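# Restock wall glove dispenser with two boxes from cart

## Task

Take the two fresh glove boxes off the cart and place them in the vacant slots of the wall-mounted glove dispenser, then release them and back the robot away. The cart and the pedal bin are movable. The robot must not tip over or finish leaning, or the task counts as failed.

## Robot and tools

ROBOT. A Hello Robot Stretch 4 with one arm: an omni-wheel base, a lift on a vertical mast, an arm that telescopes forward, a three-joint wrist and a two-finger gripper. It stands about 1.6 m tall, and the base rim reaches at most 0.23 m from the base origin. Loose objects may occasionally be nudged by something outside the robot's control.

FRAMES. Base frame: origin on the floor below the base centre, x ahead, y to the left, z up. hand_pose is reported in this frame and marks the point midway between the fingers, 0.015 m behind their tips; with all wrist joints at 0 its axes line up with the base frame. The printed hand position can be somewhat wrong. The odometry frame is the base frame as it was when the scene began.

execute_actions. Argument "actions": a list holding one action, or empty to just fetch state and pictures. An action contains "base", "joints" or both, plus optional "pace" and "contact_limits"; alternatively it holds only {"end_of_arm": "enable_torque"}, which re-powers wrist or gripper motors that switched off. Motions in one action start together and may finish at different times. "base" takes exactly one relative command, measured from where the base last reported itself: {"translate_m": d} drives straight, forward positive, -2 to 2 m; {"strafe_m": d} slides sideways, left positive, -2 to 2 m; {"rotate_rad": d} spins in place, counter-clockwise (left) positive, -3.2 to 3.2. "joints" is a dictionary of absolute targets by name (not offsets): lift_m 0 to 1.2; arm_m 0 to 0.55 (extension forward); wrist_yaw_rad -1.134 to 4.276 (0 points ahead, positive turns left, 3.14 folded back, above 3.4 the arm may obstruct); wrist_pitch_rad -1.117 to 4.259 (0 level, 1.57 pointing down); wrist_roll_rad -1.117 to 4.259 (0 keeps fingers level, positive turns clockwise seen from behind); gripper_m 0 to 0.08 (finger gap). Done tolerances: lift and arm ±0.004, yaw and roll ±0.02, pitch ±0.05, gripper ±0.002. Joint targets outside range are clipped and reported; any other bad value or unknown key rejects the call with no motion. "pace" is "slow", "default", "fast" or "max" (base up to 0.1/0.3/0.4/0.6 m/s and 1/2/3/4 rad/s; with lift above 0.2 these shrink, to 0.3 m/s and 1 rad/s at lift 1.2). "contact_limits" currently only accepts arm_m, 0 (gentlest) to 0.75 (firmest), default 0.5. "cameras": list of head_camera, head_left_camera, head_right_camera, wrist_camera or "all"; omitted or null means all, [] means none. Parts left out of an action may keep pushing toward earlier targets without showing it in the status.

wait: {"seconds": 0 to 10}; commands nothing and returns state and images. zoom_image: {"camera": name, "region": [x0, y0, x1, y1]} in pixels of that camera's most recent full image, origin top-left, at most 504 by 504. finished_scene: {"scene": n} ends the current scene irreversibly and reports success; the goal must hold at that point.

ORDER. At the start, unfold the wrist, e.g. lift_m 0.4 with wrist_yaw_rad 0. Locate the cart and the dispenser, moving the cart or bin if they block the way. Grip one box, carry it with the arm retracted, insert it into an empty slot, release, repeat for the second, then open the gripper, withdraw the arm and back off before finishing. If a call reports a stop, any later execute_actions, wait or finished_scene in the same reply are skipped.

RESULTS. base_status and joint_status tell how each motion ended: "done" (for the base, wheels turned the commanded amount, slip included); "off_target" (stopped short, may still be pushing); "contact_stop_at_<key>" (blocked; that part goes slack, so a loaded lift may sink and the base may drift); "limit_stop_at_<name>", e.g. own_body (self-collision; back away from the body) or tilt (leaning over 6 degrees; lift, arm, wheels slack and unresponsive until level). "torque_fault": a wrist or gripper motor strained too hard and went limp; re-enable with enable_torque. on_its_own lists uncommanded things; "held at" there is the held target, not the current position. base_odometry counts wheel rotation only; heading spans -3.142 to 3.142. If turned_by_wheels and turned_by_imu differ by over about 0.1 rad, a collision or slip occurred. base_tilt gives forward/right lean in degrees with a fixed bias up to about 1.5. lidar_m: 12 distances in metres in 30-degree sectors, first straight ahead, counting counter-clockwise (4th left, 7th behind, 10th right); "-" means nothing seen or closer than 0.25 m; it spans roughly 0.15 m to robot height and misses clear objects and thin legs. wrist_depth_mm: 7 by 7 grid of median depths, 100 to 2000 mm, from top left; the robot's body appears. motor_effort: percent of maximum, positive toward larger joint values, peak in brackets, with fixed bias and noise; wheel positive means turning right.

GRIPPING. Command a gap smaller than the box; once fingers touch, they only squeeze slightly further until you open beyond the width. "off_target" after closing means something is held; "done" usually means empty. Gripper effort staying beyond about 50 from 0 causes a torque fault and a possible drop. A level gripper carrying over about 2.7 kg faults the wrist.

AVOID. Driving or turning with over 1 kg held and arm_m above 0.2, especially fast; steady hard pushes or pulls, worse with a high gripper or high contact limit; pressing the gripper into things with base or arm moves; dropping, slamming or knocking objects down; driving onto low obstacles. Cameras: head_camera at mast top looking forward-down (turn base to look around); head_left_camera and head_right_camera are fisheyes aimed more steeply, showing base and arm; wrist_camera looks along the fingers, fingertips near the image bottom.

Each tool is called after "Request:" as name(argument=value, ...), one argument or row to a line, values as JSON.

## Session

Request:
execute_actions(
  actions=[],
)

Scene clock: 0.00 s.
base_odometry: x=+0.000 y=+0.000 heading=+0.000 (m, m, rad; odometry frame)
turned_by_wheels: +0.000 (rad since the last result)
turned_by_imu: +0.000 (rad since the last result)
base_tilt: forward=+0.1 right=+0.0 (deg)
lidar_m: 2.30 2.06 1.04 1.04 1.17 1.97 1.90 2.13 2.08 2.06 1.86 2.41
base_status: not commanded
joint_positions: lift_m=+0.279 arm_m=-0.001 wrist_yaw_rad=+3.091 wrist_pitch_rad=+0.002 wrist_roll_rad=+0.018 gripper_m=+0.040
joint_status: not commanded
motor_effort: lift_m=+21 arm_m=-1 wrist_yaw_rad=+0 wrist_pitch_rad=-9 wrist_roll_rad=-1 gripper_m=+0 wheel_0=+0 wheel_1=-1 wheel_2=+0 (%)
hand_pose: x=-0.0380 y=+0.0980 z=+0.4565 quat_wxyz=(+0.025, -0.001, +0.009, +1.000) (m; base frame)
wrist_depth_mm: - 148 - - - - - / - 147 - - - - - / - 123 172 - - - - / 107 139 211 - - - - / 144 - - - - - - / 1808 - 1983 - - 1921 - / 1160 1366 112 1281 138 1464 1308
pictures: head_camera, head_left_camera, head_right_camera, wrist_camera
Images, in order (width x height): head_camera 420x560, head_left_camera 420x672, head_right_camera 420x672, wrist_camera 616x392.

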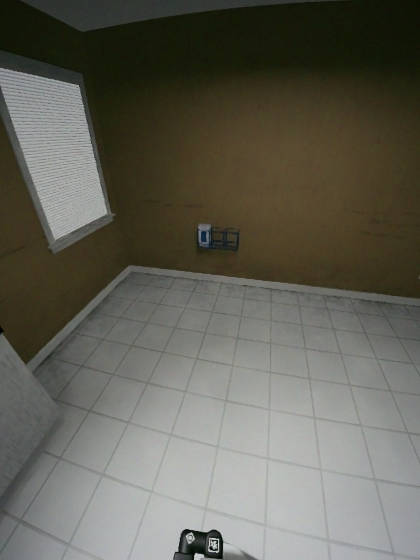

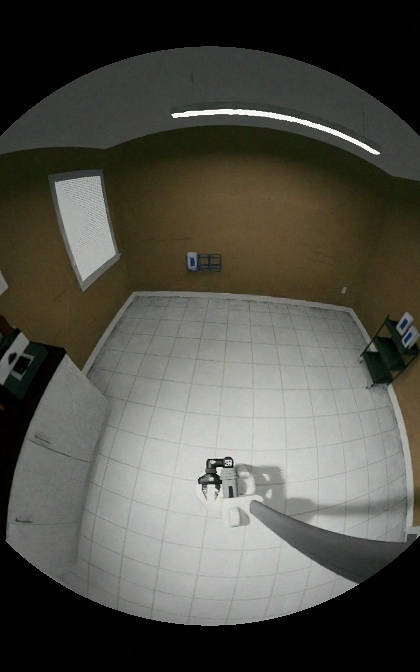

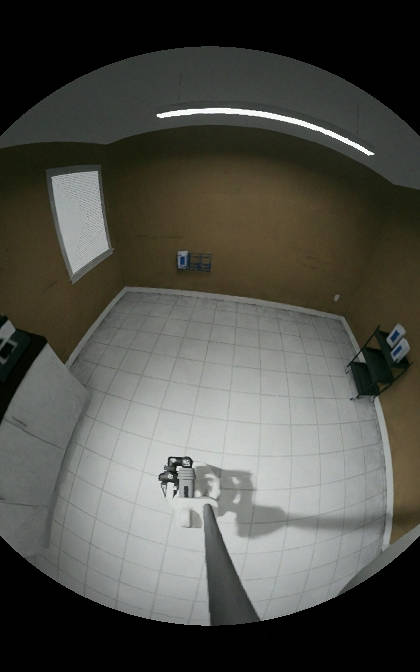

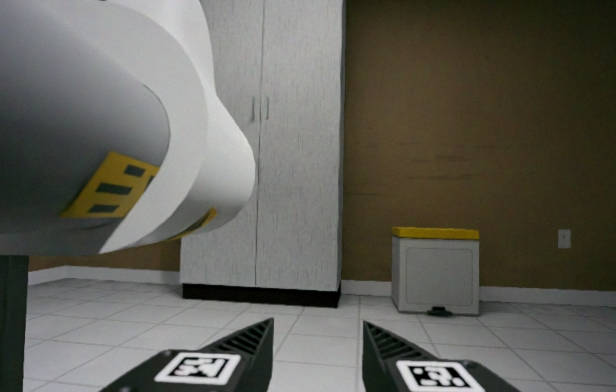

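Request:
execute_actions(
  actions=[
    {"base":{"rotate_rad":-1.8},"pace":"fast"},
  ],
  cameras=[],
)

Request:
execute_actions(
  actions=[
    {"base":{"strafe_m":1.15},"joints":{"lift_m":1.05,"gripper_m":0.08},"pace":"fast"},
  ],
  cameras=[],
)

Request:
execute_actions(
  actions=[
    {"base":{"translate_m":0.7},"joints":{"wrist_yaw_rad":3.14,"wrist_pitch_rad":1.57,"wrist_roll_rad":1.57}},
  ],
)

Scene clock: 8.43 s.
base_odometry: x=+0.000 y=+0.000 heading=-1.799 (m, m, rad; odometry frame)
turned_by_wheels: -1.799 (rad since the last result)
turned_by_imu: -1.763 (rad since the last result)
base_tilt: forward=+0.0 right=+0.0 (deg)
lidar_m: 2.05 1.84 2.54 2.30 2.36 1.10 1.04 1.06 1.42 1.90 1.95 2.15
base_status: done
joint_positions: lift_m=+0.279 arm_m=-0.001 wrist_yaw_rad=+3.091 wrist_pitch_rad=+0.002 wrist_roll_rad=+0.018 gripper_m=+0.040
joint_status: not commanded
motor_effort: lift_m=+20(20) arm_m=-1(1) wrist_yaw_rad=-1(0) wrist_pitch_rad=-9(9) wrist_roll_rad=-2(1) gripper_m=+0(1) wheel_0=+2(11) wheel_1=+4(11) wheel_2=+2(10) (%)
hand_pose: x=-0.0380 y=+0.0980 z=+0.4565 quat_wxyz=(+0.025, -0.001, +0.009, +1.000) (m; base frame)
wrist_depth_mm: - 149 1576 1756 1983 1983 - / - 147 1205 1336 1921 - 1921 / - 123 171 1229 1255 1983 1983 / 107 139 211 1255 1255 1983 1921 / 144 1138 1205 1229 1255 1921 - / 1160 1138 1160 1229 1255 1863 - / 1138 1229 112 1255 137 1430 1336
pictures: none
No camera images: the call's "cameras" was empty. Leave "cameras" out to get every camera's image.

Scene clock: 12.47 s.
base_odometry: x=+1.120 y=-0.260 heading=-1.799 (m, m, rad; odometry frame)
turned_by_wheels: +0.000 (rad since the last result)
turned_by_imu: +0.002 (rad since the last result)
base_tilt: forward=-0.1 right=+0.1 (deg)
lidar_m: 1.58 1.88 1.29 1.22 1.15 1.71 1.70 1.29 1.52 3.04 3.00 2.10
base_status: done
joint_positions: lift_m=+1.050 arm_m=-0.001 wrist_yaw_rad=+3.091 wrist_pitch_rad=+0.002 wrist_roll_rad=+0.018 gripper_m=+0.080
joint_status: all done
motor_effort: lift_m=+22(25) arm_m=-1(1) wrist_yaw_rad=+0(0) wrist_pitch_rad=-9(9) wrist_roll_rad=+0(2) gripper_m=+1(0) wheel_0=+1(12) wheel_1=+0(16) wheel_2=+0(0) (%)
hand_pose: x=-0.0380 y=+0.0980 z=+1.2277 quat_wxyz=(+0.025, -0.001, +0.009, +1.000) (m; base frame)
wrist_depth_mm: - 148 1983 1921 - - 1576 / - 147 1921 1921 - - 1499 / - 123 171 1983 1921 1983 1576 / 107 139 211 1863 1921 1983 1499 / 144 1808 1808 1983 1983 1983 1537 / 1308 1808 1863 1863 1921 1983 1537 / 1182 109 151 1921 1863 128 1499
pictures: none
No camera images: the call's "cameras" was empty. Leave "cameras" out to get every camera's image.

Scene clock: 16.27 s.
base_odometry: x=+0.962 y=-0.942 heading=-1.799 (m, m, rad; odometry frame)
turned_by_wheels: +0.001 (rad since the last result)
turned_by_imu: +0.000 (rad since the last result)
base_tilt: forward=+0.0 right=+0.1 (deg)
lidar_m: 0.86 0.93 1.33 1.26 1.30 1.60 2.42 1.90 2.45 2.98 2.00 1.39
base_status: done
joint_positions: lift_m=+1.050 arm_m=-0.001 wrist_yaw_rad=+3.140 wrist_pitch_rad=+1.570 wrist_roll_rad=+1.570 gripper_m=+0.080
joint_status: all done
motor_effort: lift_m=+22(22) arm_m=-1(1) wrist_yaw_rad=+0(4) wrist_pitch_rad=+0(8) wrist_roll_rad=+0(2) gripper_m=+1(2) wheel_0=+2(5) wheel_1=+4(8) wheel_2=+1(8) (%)
hand_pose: x=+0.1699 y=+0.0874 z=+1.0154 quat_wxyz=(+0.500, -0.500, +0.500, +0.500) (m; base frame)
wrist_depth_mm: 1229 1255 1229 1205 1205 1182 1229 / 1255 1229 1205 1205 1205 1182 1182 / 1229 1229 1229 1182 1182 1182 1160 / 1205 1205 1205 1182 1182 1160 1160 / 1229 1205 976 976 1182 1160 1160 / 1205 1229 960 960 1182 1182 1138 / 1182 109 150 1138 1160 128 1138
pictures: head_camera, head_left_camera, head_right_camera, wrist_camera
Images, in order (width x height): head_camera 420x560, head_left_camera 420x672, head_right_camera 420x672, wrist_camera 616x392.

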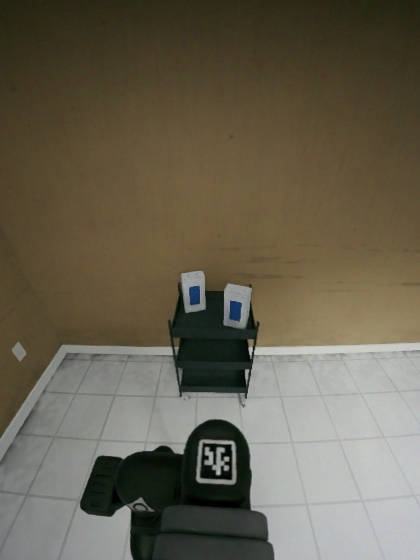

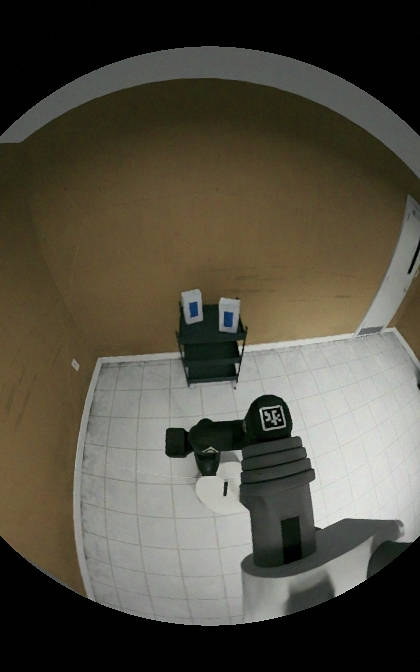

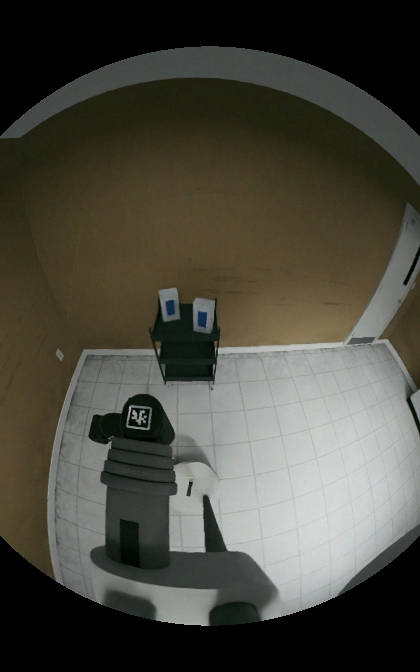

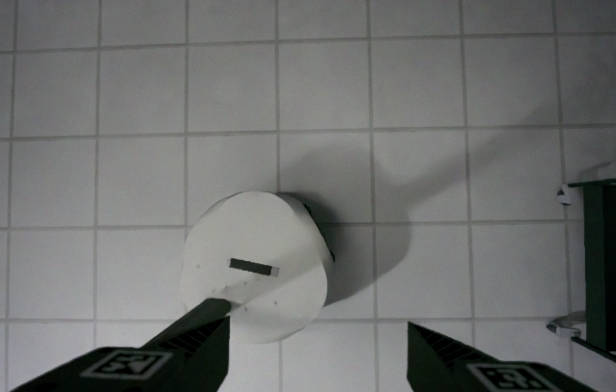

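Request:
execute_actions(
  actions=[
    {"base":{"translate_m":0.5},"joints":{"arm_m":0.42,"lift_m":1.1}},
  ],
  cameras=["wrist_camera","head_left_camera"],
)

Scene clock: 29.17 s.
base_odometry: x=+0.849 y=-1.429 heading=-1.798 (m, m, rad; odometry frame)
turned_by_wheels: +0.000 (rad since the last result)
turned_by_imu: +0.000 (rad since the last result)
base_tilt: forward=+0.0 right=+0.1 (deg)
lidar_m: 0.37 0.41 1.11 1.29 1.33 1.78 2.79 2.38 3.12 3.01 1.24 0.39
base_status: done
joint_positions: lift_m=+1.100 arm_m=+0.419 wrist_yaw_rad=+3.140 wrist_pitch_rad=+1.570 wrist_roll_rad=+1.570 gripper_m=+0.080
joint_status: all done
motor_effort: lift_m=+23(24) arm_m=+6(7) wrist_yaw_rad=+1(0) wrist_pitch_rad=-1(0) wrist_roll_rad=+0(1) gripper_m=+3(1) wheel_0=+1(7) wheel_1=+4(7) wheel_2=+0(10) (%)
hand_pose: x=+0.5898 y=+0.0874 z=+1.0654 quat_wxyz=(+0.500, -0.500, +0.500, +0.500) (m; base frame)
wrist_depth_mm: 1366 1308 1308 1281 1118 504 347 / 1308 1336 1255 1255 1118 517 349 / 1308 1281 564 564 459 521 353 / 1281 1078 569 554 315 521 355 / 1255 1042 554 549 314 525 355 / 1042 1025 549 554 544 525 355 / 1229 110 150 539 539 128 336
pictures: head_left_camera, wrist_camera
Images, in order (width x height): head_left_camera 420x672, wrist_camera 616x392.

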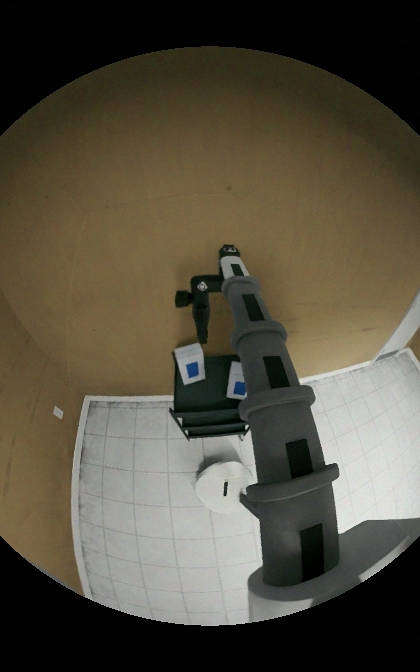

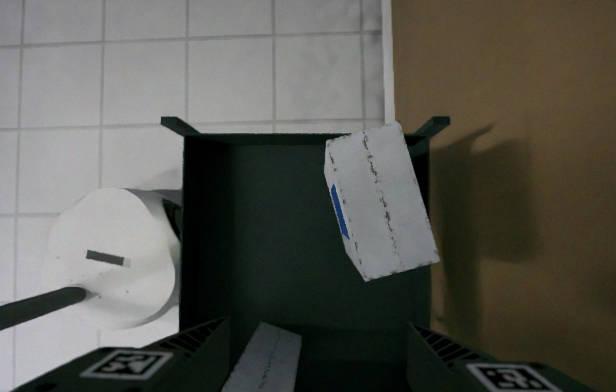

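Request:
execute_actions(
  actions=[
    {"base":{"strafe_m":0.048},"joints":{"arm_m":0.477,"lift_m":0.985,"wrist_roll_rad":1.29}},
  ],
  cameras=["wrist_camera"],
)

Scene clock: 35.40 s.
base_odometry: x=+0.896 y=-1.440 heading=-1.798 (m, m, rad; odometry frame)
turned_by_wheels: +0.000 (rad since the last result)
turned_by_imu: +0.000 (rad since the last result)
base_tilt: forward=+0.1 right=+0.0 (deg)
lidar_m: 0.39 0.41 1.11 1.23 1.28 1.72 2.92 2.40 3.16 3.05 1.22 0.42
base_status: done
joint_positions: lift_m=+0.985 arm_m=+0.476 wrist_yaw_rad=+3.140 wrist_pitch_rad=+1.570 wrist_roll_rad=+1.290 gripper_m=+0.080
joint_status: all done
motor_effort: lift_m=+18(21) arm_m=+6(8) wrist_yaw_rad=-1(1) wrist_pitch_rad=-1(1) wrist_roll_rad=-3(7) gripper_m=+1(0) wheel_0=+0(10) wheel_1=+2(11) wheel_2=-1(4) (%)
hand_pose: x=+0.6468 y=+0.0874 z=+0.9508 quat_wxyz=(+0.426, -0.564, +0.426, +0.565) (m; base frame)
wrist_depth_mm: 1205 1160 1138 1160 1138 640 377 / 1182 1138 1160 1160 1138 564 351 / 946 455 455 1138 1138 508 327 / 931 445 445 202 373 436 309 / 917 445 449 200 370 413 293 / 1138 445 442 198 368 384 276 / 1118 109 151 197 195 128 256
pictures: wrist_camera
Images, in order (width x height): wrist_camera 616x392.

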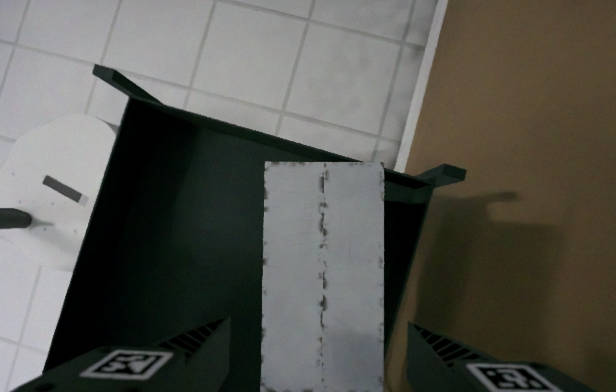

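Request:
execute_actions(
  actions=[
    {"base":{"strafe_m":0.013},"joints":{"arm_m":0.479,"lift_m":0.96}},
  ],
  cameras=["wrist_camera"],
)

Request:
execute_actions(
  actions=[
    {"joints":{"lift_m":0.912},"pace":"slow"},
  ],
  cameras=["wrist_camera"],
)

Request:
execute_actions(
  actions=[
    {"joints":{"gripper_m":0.055}},
  ],
  cameras=[],
)

Request:
execute_actions(
  actions=[
    {"joints":{"lift_m":1.03}},
  ],
  cameras=["wrist_camera"],
)

Scene clock: 44.43 s.
base_odometry: x=+0.908 y=-1.443 heading=-1.798 (m, m, rad; odometry frame)
turned_by_wheels: +0.000 (rad since the last result)
turned_by_imu: +0.000 (rad since the last result)
base_tilt: forward=+0.0 right=+0.1 (deg)
lidar_m: 0.37 0.41 1.09 1.22 1.28 1.71 2.94 2.40 3.15 3.06 1.24 0.40
base_status: done
joint_positions: lift_m=+0.960 arm_m=+0.478 wrist_yaw_rad=+3.140 wrist_pitch_rad=+1.570 wrist_roll_rad=+1.290 gripper_m=+0.080
joint_status: all done
motor_effort: lift_m=+18(19) arm_m=+7(7) wrist_yaw_rad=+0(1) wrist_pitch_rad=-1(1) wrist_roll_rad=-3(4) gripper_m=+2(1) wheel_0=-3(6) wheel_1=+3(9) wheel_2=+0(2) (%)
hand_pose: x=+0.6487 y=+0.0874 z=+0.9257 quat_wxyz=(+0.426, -0.564, +0.426, +0.565) (m; base frame)
wrist_depth_mm: 1160 1182 1118 1138 1118 621 370 / 1182 1118 1118 1118 1098 549 342 / 904 421 424 1098 1118 500 322 / 904 424 421 177 387 430 303 / 917 421 421 174 402 407 291 / 418 415 415 174 382 375 272 / 410 109 150 173 171 128 252
pictures: wrist_camera
Images, in order (width x height): wrist_camera 616x392.

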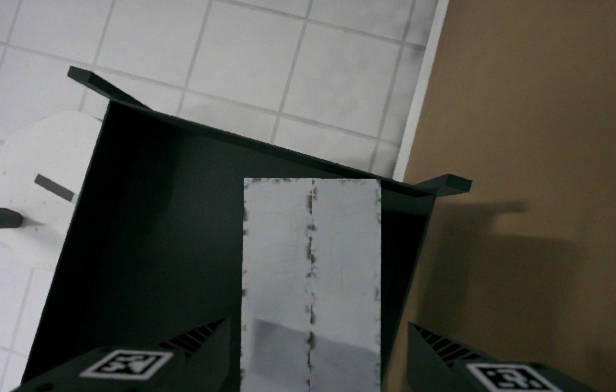

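Scene clock: 45.70 s.
base_odometry: x=+0.908 y=-1.443 heading=-1.798 (m, m, rad; odometry frame)
turned_by_wheels: +0.000 (rad since the last result)
turned_by_imu: +0.000 (rad since the last result)
base_tilt: forward=+0.0 right=+0.1 (deg)
lidar_m: 0.38 0.38 1.11 1.23 1.26 1.70 2.93 2.39 3.17 3.09 1.22 0.39
base_status: not commanded
joint_positions: lift_m=+0.912 arm_m=+0.478 wrist_yaw_rad=+3.140 wrist_pitch_rad=+1.570 wrist_roll_rad=+1.290 gripper_m=+0.080
joint_status: all done
motor_effort: lift_m=+18(18) arm_m=+7(7) wrist_yaw_rad=-1(0) wrist_pitch_rad=-1(1) wrist_roll_rad=-1(2) gripper_m=+0(0) wheel_0=-3(3) wheel_1=+3(3) wheel_2=+0(0) (%)
hand_pose: x=+0.6487 y=+0.0874 z=+0.8778 quat_wxyz=(+0.426, -0.564, +0.426, +0.565) (m; base frame)
wrist_depth_mm: 1118 1098 1078 1060 1078 627 373 / 1118 1078 1098 1078 1060 554 347 / 866 375 375 1042 1060 492 322 / 368 375 129 128 128 375 304 / 357 375 128 127 126 410 290 / 362 373 127 126 126 375 272 / 366 109 126 125 125 128 253
pictures: wrist_camera
Images, in order (width x height): wrist_camera 616x392.

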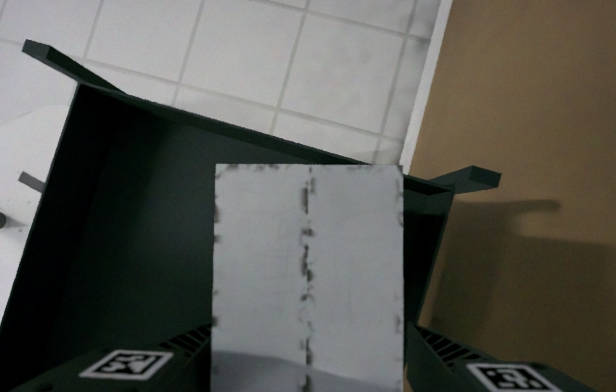

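Scene clock: 46.70 s.
base_odometry: x=+0.908 y=-1.443 heading=-1.798 (m, m, rad; odometry frame)
turned_by_wheels: +0.000 (rad since the last result)
turned_by_imu: +0.000 (rad since the last result)
base_tilt: forward=+0.1 right=+0.0 (deg)
lidar_m: 0.37 0.41 1.12 1.23 1.26 1.67 2.95 2.37 3.15 3.07 1.23 0.43
base_status: not commanded
joint_positions: lift_m=+0.912 arm_m=+0.478 wrist_yaw_rad=+3.140 wrist_pitch_rad=+1.569 wrist_roll_rad=+1.290 gripper_m=+0.063
joint_status: gripper_m off_target (ended at +0.063, target +0.055)
on_its_own: gripper_m is held at +0.058, not at your +0.055, by its contact guard: the fingers met something
motor_effort: lift_m=+18(18) arm_m=+7(6) wrist_yaw_rad=-1(0) wrist_pitch_rad=+1(1) wrist_roll_rad=-2(3) gripper_m=-33(31) wheel_0=-3(3) wheel_1=+3(3) wheel_2=+0(0) (%)
hand_pose: x=+0.6486 y=+0.0874 z=+0.8778 quat_wxyz=(+0.425, -0.564, +0.426, +0.565) (m; base frame)
wrist_depth_mm: 1098 1078 1078 1060 1060 627 370 / 1098 1078 1078 1098 1060 554 347 / 866 377 377 1078 1060 496 324 / 368 375 373 128 128 373 303 / 359 375 368 126 126 413 289 / 357 370 370 126 125 377 273 / 370 112 125 125 124 298 253
pictures: none
No camera images: the call's "cameras" was empty. Leave "cameras" out to get every camera's image.

Scene clock: 48.23 s.
base_odometry: x=+0.908 y=-1.443 heading=-1.798 (m, m, rad; odometry frame)
turned_by_wheels: +0.000 (rad since the last result)
turned_by_imu: +0.000 (rad since the last result)
base_tilt: forward=+0.0 right=+0.1 (deg)
lidar_m: 0.38 0.40 1.07 1.22 1.27 1.70 2.93 2.42 3.13 3.09 1.23 0.41
base_status: not commanded
joint_positions: lift_m=+1.030 arm_m=+0.478 wrist_yaw_rad=+3.140 wrist_pitch_rad=+1.570 wrist_roll_rad=+1.290 gripper_m=+0.063
joint_status: all done
on_its_own: gripper_m is held at +0.058, not at your +0.055, by its contact guard: the fingers met something
motor_effort: lift_m=+25(26) arm_m=+6(6) wrist_yaw_rad=+1(2) wrist_pitch_rad=-1(1) wrist_roll_rad=-3(3) gripper_m=-33(33) wheel_0=-3(3) wheel_1=+3(3) wheel_2=+0(0) (%)
hand_pose: x=+0.6487 y=+0.0874 z=+0.9952 quat_wxyz=(+0.425, -0.564, +0.426, +0.565) (m; base frame)
wrist_depth_mm: 1229 1229 1205 1205 1182 634 370 / 1229 1205 1160 1205 1205 564 345 / 1205 991 496 1205 1182 504 322 / 991 496 488 128 128 452 306 / 976 492 488 127 126 410 290 / 1182 484 484 126 125 379 272 / 1160 112 125 125 124 298 254
pictures: wrist_camera
Images, in order (width x height): wrist_camera 616x392.

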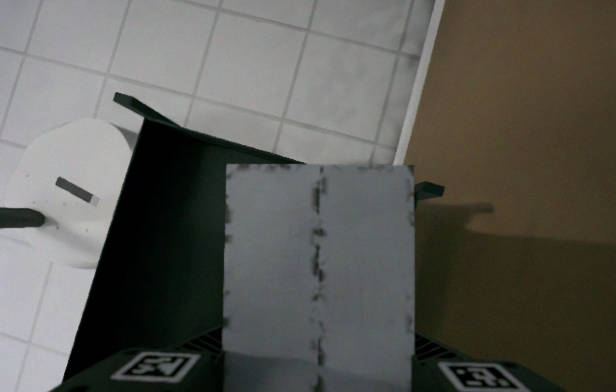

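Request:
execute_actions(
  actions=[
    {"base":{"translate_m":-1.45},"joints":{"arm_m":0.15,"wrist_roll_rad":1.57}},
  ],
  cameras=[],
)

Request:
execute_actions(
  actions=[
    {"base":{"rotate_rad":1.62},"joints":{"wrist_pitch_rad":1.74}},
  ],
  cameras=[],
)

Request:
execute_actions(
  actions=[
    {"base":{"translate_m":0.48},"joints":{"arm_m":0.33,"lift_m":1.05}},
  ],
)

Scene clock: 66.07 s.
base_odometry: x=+1.236 y=-0.031 heading=-1.799 (m, m, rad; odometry frame)
turned_by_wheels: +0.000 (rad since the last result)
turned_by_imu: +0.000 (rad since the last result)
base_tilt: forward=+0.0 right=+0.0 (deg)
lidar_m: 0.25 0.29 1.24 1.08 1.11 1.55 1.48 1.12 1.16 3.12 3.18 2.37
base_status: done
joint_positions: lift_m=+1.030 arm_m=+0.151 wrist_yaw_rad=+3.140 wrist_pitch_rad=+1.570 wrist_roll_rad=+1.570 gripper_m=+0.063
joint_status: all done
on_its_own: gripper_m is held at +0.058, not at your +0.055, by its contact guard: the fingers met something
motor_effort: lift_m=+24(25) arm_m=-6(8) wrist_yaw_rad=+0(1) wrist_pitch_rad=-1(4) wrist_roll_rad=-2(6) gripper_m=-33(33) wheel_0=-2(6) wheel_1=-4(8) wheel_2=+1(12) (%)
hand_pose: x=+0.3220 y=+0.0874 z=+0.9952 quat_wxyz=(+0.500, -0.500, +0.500, +0.500) (m; base frame)
wrist_depth_mm: 1205 1205 1229 1205 1182 1182 1160 / 1255 1229 1182 1205 1182 1182 1138 / 1205 1182 1182 1182 1182 1182 1138 / 1205 1182 976 128 128 1138 1138 / 1205 976 931 127 126 1138 1118 / 1182 946 946 126 125 1160 1138 / 559 112 125 125 124 1138 1118
pictures: none
No camera images: the call's "cameras" was empty. Leave "cameras" out to get every camera's image.

Scene clock: 68.43 s.
base_odometry: x=+1.236 y=-0.031 heading=-0.179 (m, m, rad; odometry frame)
turned_by_wheels: +1.619 (rad since the last result)
turned_by_imu: +1.586 (rad since the last result)
base_tilt: forward=+0.0 right=+0.0 (deg)
lidar_m: 0.33 0.34 1.50 1.44 1.12 1.19 3.16 3.21 2.36 1.82 1.66 1.21
base_status: done
joint_positions: lift_m=+1.030 arm_m=+0.151 wrist_yaw_rad=+3.140 wrist_pitch_rad=+1.739 wrist_roll_rad=+1.570 gripper_m=+0.063
joint_status: all done
on_its_own: gripper_m is held at +0.058, not at your +0.055, by its contact guard: the fingers met something
motor_effort: lift_m=+24(24) arm_m=-6(6) wrist_yaw_rad=+2(1) wrist_pitch_rad=+3(10) wrist_roll_rad=-2(0) gripper_m=-34(34) wheel_0=-1(10) wheel_1=-2(8) wheel_2=-4(9) (%)
hand_pose: x=+0.3577 y=+0.0873 z=+0.9982 quat_wxyz=(+0.540, -0.540, +0.457, +0.456) (m; base frame)
wrist_depth_mm: 1098 1138 1182 1229 1229 1308 1060 / 1098 1138 1160 1205 1205 1281 1060 / 1078 1098 1160 1205 1229 1281 1025 / 1078 904 1008 128 128 1229 1042 / 878 904 904 127 127 1255 1025 / 854 891 917 126 125 1255 1008 / 1060 112 125 125 124 1182 1008
pictures: none
No camera images: the call's "cameras" was empty. Leave "cameras" out to get every camera's image.

Scene clock: 71.50 s.
base_odometry: x=+1.708 y=-0.116 heading=-0.179 (m, m, rad; odometry frame)
turned_by_wheels: +0.000 (rad since the last result)
turned_by_imu: +0.000 (rad since the last result)
base_tilt: forward=+0.0 right=+0.1 (deg)
lidar_m: 0.51 0.55 1.01 1.44 1.56 1.49 3.69 3.24 1.90 1.87 1.00 0.71
base_status: done
joint_positions: lift_m=+1.050 arm_m=+0.329 wrist_yaw_rad=+3.140 wrist_pitch_rad=+1.739 wrist_roll_rad=+1.570 gripper_m=+0.063
joint_status: all done
on_its_own: gripper_m is held at +0.058, not at your +0.055, by its contact guard: the fingers met something
motor_effort: lift_m=+24(25) arm_m=+6(7) wrist_yaw_rad=-2(1) wrist_pitch_rad=+3(7) wrist_roll_rad=+0(1) gripper_m=-34(34) wheel_0=+1(7) wheel_1=+3(9) wheel_2=-2(7) (%)
hand_pose: x=+0.5355 y=+0.0874 z=+1.0182 quat_wxyz=(+0.540, -0.540, +0.457, +0.456) (m; base frame)
wrist_depth_mm: 1098 1138 1160 1182 455 325 245 / 1098 1138 1182 1182 517 324 244 / 1098 1138 1160 1182 535 322 244 / 904 1138 1138 128 128 319 243 / 878 946 1160 127 126 315 238 / 878 1098 1138 126 126 314 237 / 1060 112 125 125 124 264 232
pictures: head_camera, head_left_camera, head_right_camera, wrist_camera
Images, in order (width x height): head_camera 420x560, head_left_camera 420x672, head_right_camera 420x672, wrist_camera 616x392.

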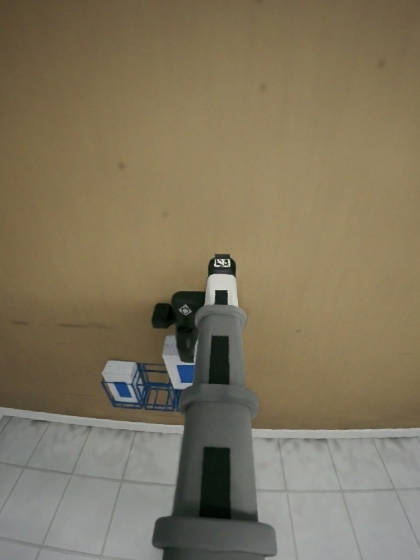

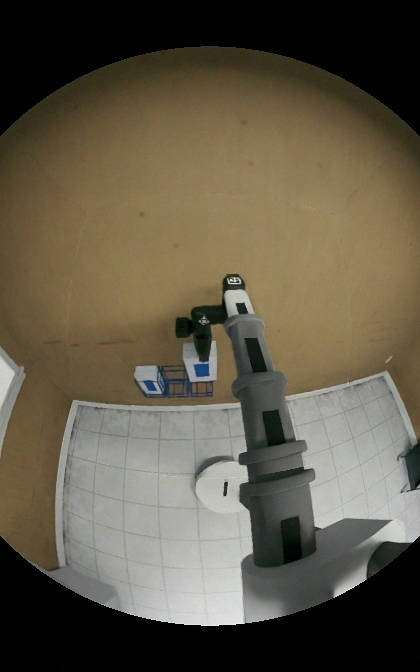

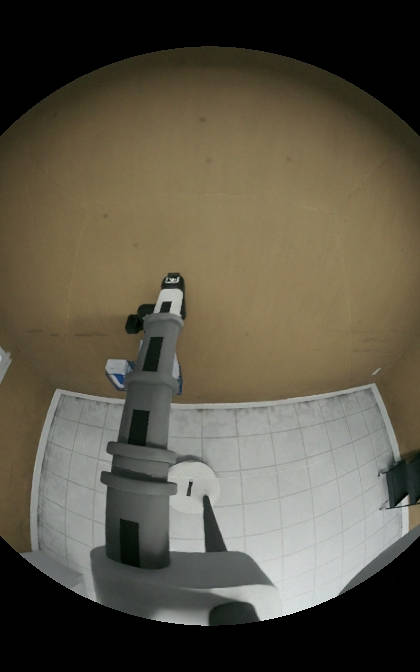

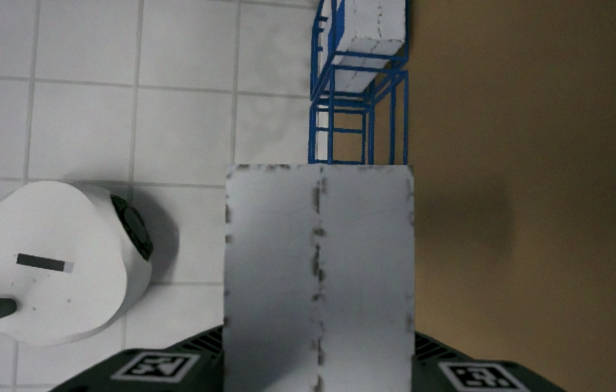

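Request:
execute_actions(
  actions=[
    {"joints":{"arm_m":0.405,"wrist_roll_rad":1.605,"lift_m":1.0},"pace":"slow","contact_limits":{"arm_m":0.2}},
  ],
  cameras=[],
)

Request:
execute_actions(
  actions=[
    {"joints":{"lift_m":0.965},"pace":"slow"},
  ],
  cameras=["head_left_camera","wrist_camera"],
)

Request:
zoom_image(
  camera="head_left_camera",
  region=[130,320,240,410],
)

Scene clock: 83.03 s.
base_odometry: x=+1.708 y=-0.116 heading=-0.179 (m, m, rad; odometry frame)
turned_by_wheels: +0.000 (rad since the last result)
turned_by_imu: +0.000 (rad since the last result)
base_tilt: forward=+0.1 right=+0.1 (deg)
lidar_m: 0.57 0.62 0.97 1.44 1.56 1.48 3.67 3.27 1.91 1.88 0.96 0.71
base_status: not commanded
joint_positions: lift_m=+1.000 arm_m=+0.404 wrist_yaw_rad=+3.140 wrist_pitch_rad=+1.739 wrist_roll_rad=+1.605 gripper_m=+0.063
joint_status: all done
on_its_own: gripper_m is held at +0.058, not at your +0.055, by its contact guard: the fingers met something
motor_effort: lift_m=+20(22) arm_m=+7(7) wrist_yaw_rad=-2(1) wrist_pitch_rad=+3(4) wrist_roll_rad=-1(1) gripper_m=-32(32) wheel_0=+1(1) wheel_1=+3(3) wheel_2=-2(1) (%)
contact_limits: arm_m 0.2
hand_pose: x=+0.6104 y=+0.0874 z=+0.9686 quat_wxyz=(+0.550, -0.531, +0.464, +0.448) (m; base frame)
wrist_depth_mm: 1098 1098 1118 433 310 188 150 / 1060 1118 1138 569 314 188 146 / 1060 1078 1118 580 314 189 147 / 931 1078 1078 128 128 189 146 / 842 1060 1118 128 126 188 147 / 820 1060 1078 126 126 189 146 / 1025 112 125 125 124 160 -
pictures: none
No camera images: the call's "cameras" was empty. Leave "cameras" out to get every camera's image.

Scene clock: 84.17 s.
base_odometry: x=+1.708 y=-0.116 heading=-0.179 (m, m, rad; odometry frame)
turned_by_wheels: +0.000 (rad since the last result)
turned_by_imu: +0.000 (rad since the last result)
base_tilt: forward=+0.0 right=+0.0 (deg)
lidar_m: 0.56 0.60 0.99 1.44 1.53 1.49 3.66 3.21 1.89 1.88 1.00 0.70
base_status: not commanded
joint_positions: lift_m=+0.965 arm_m=+0.404 wrist_yaw_rad=+3.140 wrist_pitch_rad=+1.739 wrist_roll_rad=+1.605 gripper_m=+0.063
joint_status: all done
on_its_own: gripper_m is held at +0.058, not at your +0.055, by its contact guard: the fingers met something
motor_effort: lift_m=+20(19) arm_m=+7(6) wrist_yaw_rad=+0(0) wrist_pitch_rad=+4(3) wrist_roll_rad=-1(1) gripper_m=-33(35) wheel_0=+1(1) wheel_1=+3(3) wheel_2=-1(2) (%)
hand_pose: x=+0.6104 y=+0.0874 z=+0.9336 quat_wxyz=(+0.550, -0.531, +0.464, +0.448) (m; base frame)
wrist_depth_mm: 1060 1078 1118 430 312 188 150 / 1025 1060 1098 564 314 188 147 / 1008 1042 1098 591 312 189 147 / 917 1042 1060 128 128 190 147 / 788 1060 1060 127 126 190 147 / 798 1042 1042 126 125 189 146 / 991 112 125 125 124 160 -
pictures: head_left_camera, wrist_camera
Images, in order (width x height): head_left_camera 420x672, wrist_camera 616x392.

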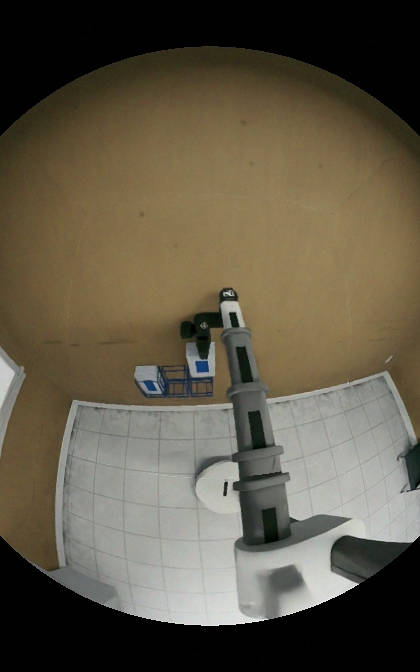

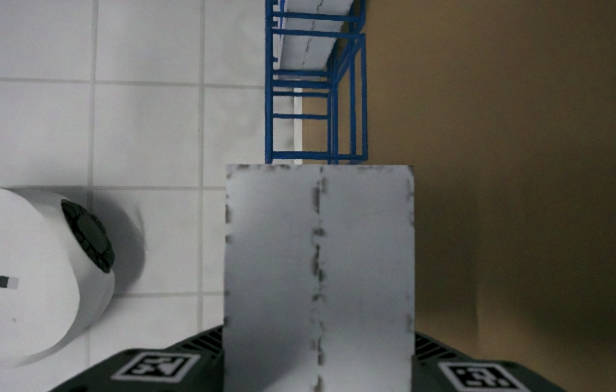

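Region (130, 320, 240, 410) of head_left_camera's 420x672 image, scaled by 4.582, with more detail than that image has; it fills the top 412 rows of this view, and the rest is white.

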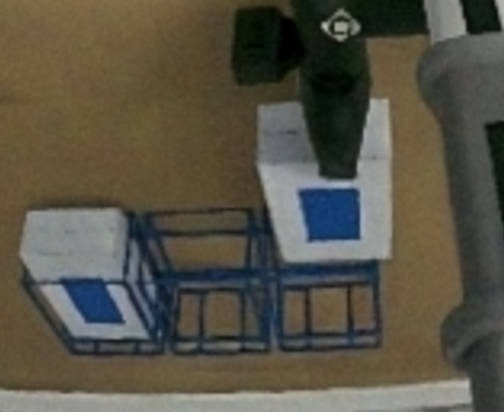

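Request:
execute_actions(
  actions=[
    {"base":{"strafe_m":0.014},"pace":"slow"},
  ],
  cameras=[],
)

Request:
execute_actions(
  actions=[
    {"joints":{"lift_m":0.93},"pace":"slow"},
  ],
  cameras=["head_left_camera","wrist_camera"],
)

Request:
zoom_image(
  camera="head_left_camera",
  region=[130,320,240,410],
)

Scene clock: 94.47 s.
base_odometry: x=+1.710 y=-0.102 heading=-0.179 (m, m, rad; odometry frame)
turned_by_wheels: +0.000 (rad since the last result)
turned_by_imu: +0.000 (rad since the last result)
base_tilt: forward=+0.0 right=+0.1 (deg)
lidar_m: 0.57 0.61 1.00 1.44 1.52 1.45 3.67 3.25 1.94 1.88 1.02 0.71
base_status: done
joint_positions: lift_m=+0.965 arm_m=+0.404 wrist_yaw_rad=+3.140 wrist_pitch_rad=+1.739 wrist_roll_rad=+1.605 gripper_m=+0.063
joint_status: not commanded
on_its_own: gripper_m is held at +0.058, not at your +0.055, by its contact guard: the fingers met something
motor_effort: lift_m=+20(20) arm_m=+7(7) wrist_yaw_rad=-1(0) wrist_pitch_rad=+4(3) wrist_roll_rad=-1(0) gripper_m=-33(33) wheel_0=-3(6) wheel_1=+4(11) wheel_2=+0(1) (%)
hand_pose: x=+0.6104 y=+0.0874 z=+0.9336 quat_wxyz=(+0.550, -0.531, +0.464, +0.448) (m; base frame)
wrist_depth_mm: 1025 1078 1098 394 310 188 149 / 1042 1060 1098 535 310 188 146 / 1025 1060 1078 597 314 189 146 / 904 1042 1060 129 128 190 147 / 798 1025 1042 128 127 189 147 / 798 1042 1060 126 125 189 146 / 991 112 125 125 124 160 -
pictures: none
No camera images: the call's "cameras" was empty. Leave "cameras" out to get every camera's image.

Scene clock: 95.60 s.
base_odometry: x=+1.710 y=-0.102 heading=-0.179 (m, m, rad; odometry frame)
turned_by_wheels: +0.000 (rad since the last result)
turned_by_imu: +0.000 (rad since the last result)
base_tilt: forward=+0.1 right=+0.1 (deg)
lidar_m: 0.58 0.61 0.98 1.44 1.52 1.48 3.70 3.26 1.90 1.87 1.01 0.70
base_status: not commanded
joint_positions: lift_m=+0.930 arm_m=+0.404 wrist_yaw_rad=+3.140 wrist_pitch_rad=+1.738 wrist_roll_rad=+1.605 gripper_m=+0.063
joint_status: all done
on_its_own: gripper_m is held at +0.058, not at your +0.055, by its contact guard: the fingers met something
motor_effort: lift_m=+19(21) arm_m=+7(7) wrist_yaw_rad=-2(2) wrist_pitch_rad=+4(7) wrist_roll_rad=-1(1) gripper_m=-35(32) wheel_0=-1(3) wheel_1=+4(5) wheel_2=+0(1) (%)
hand_pose: x=+0.6104 y=+0.0874 z=+0.8986 quat_wxyz=(+0.549, -0.531, +0.464, +0.448) (m; base frame)
wrist_depth_mm: 1008 1042 1060 379 314 189 150 / 991 1042 1042 521 312 189 147 / 991 1008 1060 723 314 189 147 / 946 1008 1008 127 126 189 147 / 759 991 1025 126 125 190 147 / 778 1008 1008 125 125 189 146 / 946 112 125 125 124 161 -
pictures: head_left_camera, wrist_camera
Images, in order (width x height): head_left_camera 420x672, wrist_camera 616x392.

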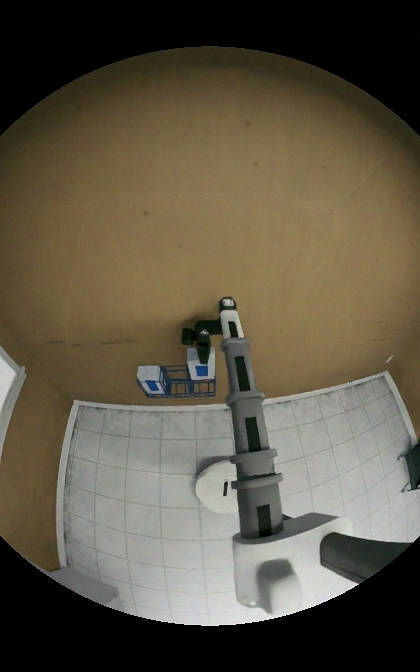

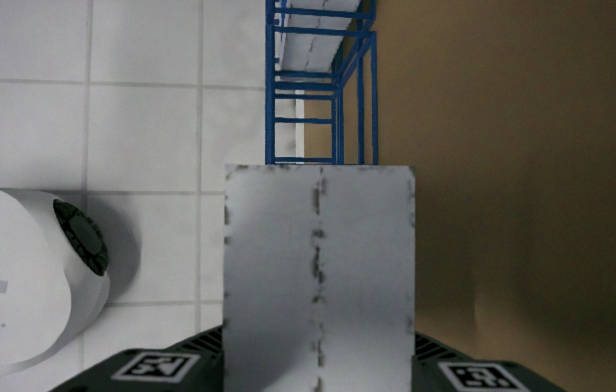

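Region (130, 320, 240, 410) of head_left_camera's 420x672 image, scaled by 4.582, with more detail than that image has; it fills the top 412 rows of this view, and the rest is white.

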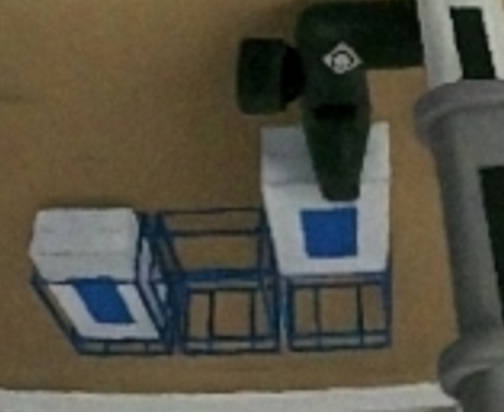

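Request:
execute_actions(
  actions=[
    {"base":{"strafe_m":-0.004},"joints":{"lift_m":0.875,"arm_m":0.411},"pace":"slow","contact_limits":{"arm_m":0.2}},
  ],
  cameras=["head_left_camera"],
)

Request:
zoom_image(
  camera="head_left_camera",
  region=[130,320,240,410],
)

Scene clock: 104.93 s.
base_odometry: x=+1.710 y=-0.106 heading=-0.179 (m, m, rad; odometry frame)
turned_by_wheels: +0.000 (rad since the last result)
turned_by_imu: +0.000 (rad since the last result)
base_tilt: forward=-0.1 right=+0.1 (deg)
lidar_m: 0.58 0.58 0.98 1.43 1.54 1.47 3.68 3.27 1.92 1.86 1.01 0.73
base_status: done
joint_positions: lift_m=+0.875 arm_m=+0.410 wrist_yaw_rad=+3.140 wrist_pitch_rad=+1.738 wrist_roll_rad=+1.605 gripper_m=+0.063
joint_status: all done
on_its_own: gripper_m is held at +0.058, not at your +0.055, by its contact guard: the fingers met something
motor_effort: lift_m=+19(17) arm_m=+7(7) wrist_yaw_rad=-1(1) wrist_pitch_rad=+4(4) wrist_roll_rad=-1(1) gripper_m=-34(34) wheel_0=+6(5) wheel_1=-4(4) wheel_2=+0(1) (%)
contact_limits: arm_m 0.2
hand_pose: x=+0.6163 y=+0.0874 z=+0.8436 quat_wxyz=(+0.549, -0.531, +0.464, +0.448) (m; base frame)
wrist_depth_mm: 946 976 1008 404 296 179 142 / 946 976 991 500 296 179 142 / 946 960 991 676 297 179 142 / 917 946 960 125 125 179 143 / 732 960 960 125 125 179 143 / 723 946 960 125 124 178 142 / 904 112 125 125 124 152 -
pictures: head_left_camera
Images, in order (width x height): head_left_camera 420x672.

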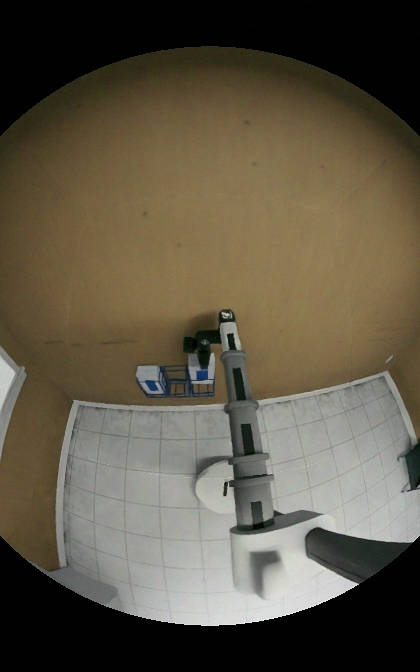

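Region (130, 320, 240, 410) of head_left_camera's 420x672 image, scaled by 4.582, with more detail than that image has; it fills the top 412 rows of this view, and the rest is white.

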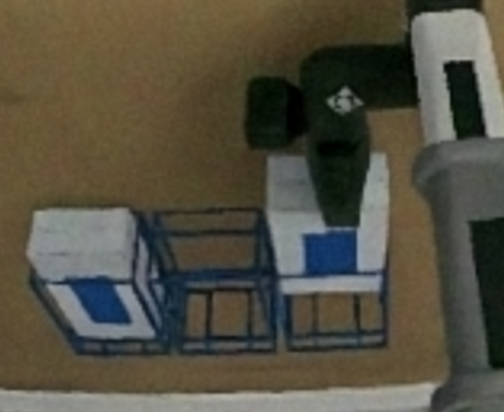

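Request:
execute_actions(
  actions=[
    {"joints":{"lift_m":0.85,"arm_m":0.443,"wrist_pitch_rad":1.665},"pace":"slow","contact_limits":{"arm_m":0.2}},
  ],
  cameras=[],
)

Request:
execute_actions(
  actions=[
    {"joints":{"lift_m":0.785},"pace":"slow"},
  ],
  cameras=["wrist_camera","head_left_camera"],
)

Scene clock: 111.03 s.
base_odometry: x=+1.710 y=-0.106 heading=-0.179 (m, m, rad; odometry frame)
turned_by_wheels: +0.000 (rad since the last result)
turned_by_imu: +0.000 (rad since the last result)
base_tilt: forward=+0.1 right=+0.1 (deg)
lidar_m: 0.57 0.61 0.96 1.44 1.55 1.46 3.66 3.24 1.93 1.88 1.00 0.73
base_status: not commanded
joint_positions: lift_m=+0.850 arm_m=+0.442 wrist_yaw_rad=+3.140 wrist_pitch_rad=+1.663 wrist_roll_rad=+1.605 gripper_m=+0.063
joint_status: all done
on_its_own: gripper_m is held at +0.058, not at your +0.055, by its contact guard: the fingers met something
motor_effort: lift_m=+20(19) arm_m=+7(7) wrist_yaw_rad=-1(5) wrist_pitch_rad=+4(42) wrist_roll_rad=-1(0) gripper_m=-35(33) wheel_0=+4(6) wheel_1=-3(4) wheel_2=+0(0) (%)
contact_limits: arm_m 0.2
hand_pose: x=+0.6324 y=+0.0874 z=+0.8165 quat_wxyz=(+0.532, -0.513, +0.485, +0.468) (m; base frame)
wrist_depth_mm: 976 991 991 433 276 150 - / 960 946 976 484 273 151 117 / 960 976 976 668 270 151 117 / 831 960 960 126 124 152 117 / 732 960 976 126 124 152 117 / 715 931 946 125 124 151 117 / 750 112 127 126 124 128 -
pictures: none
No camera images: the call's "cameras" was empty. Leave "cameras" out to get every camera's image.

Scene clock: 112.47 s.
base_odometry: x=+1.710 y=-0.106 heading=-0.179 (m, m, rad; odometry frame)
turned_by_wheels: +0.000 (rad since the last result)
turned_by_imu: +0.000 (rad since the last result)
base_tilt: forward=+0.0 right=-0.1 (deg)
lidar_m: 0.56 0.61 0.95 1.44 1.54 1.49 3.70 3.22 1.92 1.86 0.99 0.72
base_status: not commanded
joint_positions: lift_m=+0.785 arm_m=+0.442 wrist_yaw_rad=+3.141 wrist_pitch_rad=+1.664 wrist_roll_rad=+1.605 gripper_m=+0.063
joint_status: all done
on_its_own: gripper_m is held at +0.058, not at your +0.055, by its contact guard: the fingers met something
motor_effort: lift_m=+16(19) arm_m=+6(7) wrist_yaw_rad=-2(2) wrist_pitch_rad=+4(5) wrist_roll_rad=+0(0) gripper_m=-33(33) wheel_0=+4(4) wheel_1=-3(4) wheel_2=+1(0) (%)
hand_pose: x=+0.6325 y=+0.0874 z=+0.7518 quat_wxyz=(+0.532, -0.514, +0.484, +0.468) (m; base frame)
wrist_depth_mm: 904 904 917 377 263 150 - / 904 904 931 842 259 150 116 / 904 891 917 410 209 150 116 / 866 878 891 125 124 150 117 / 683 891 904 126 124 150 116 / 661 891 891 125 124 150 116 / 699 112 126 125 124 128 -
pictures: head_left_camera, wrist_camera
Images, in order (width x height): head_left_camera 420x672, wrist_camera 616x392.

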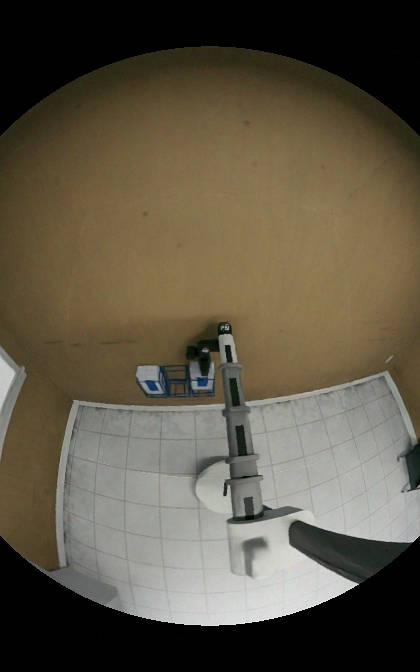

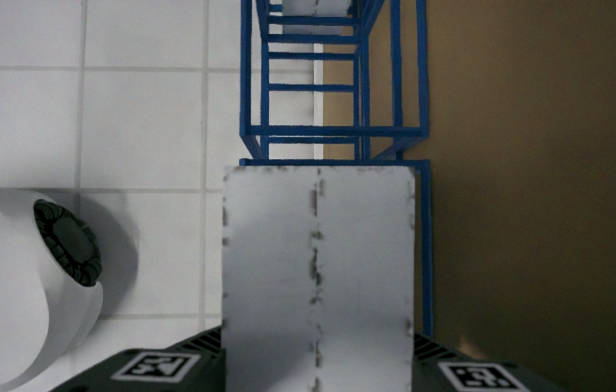

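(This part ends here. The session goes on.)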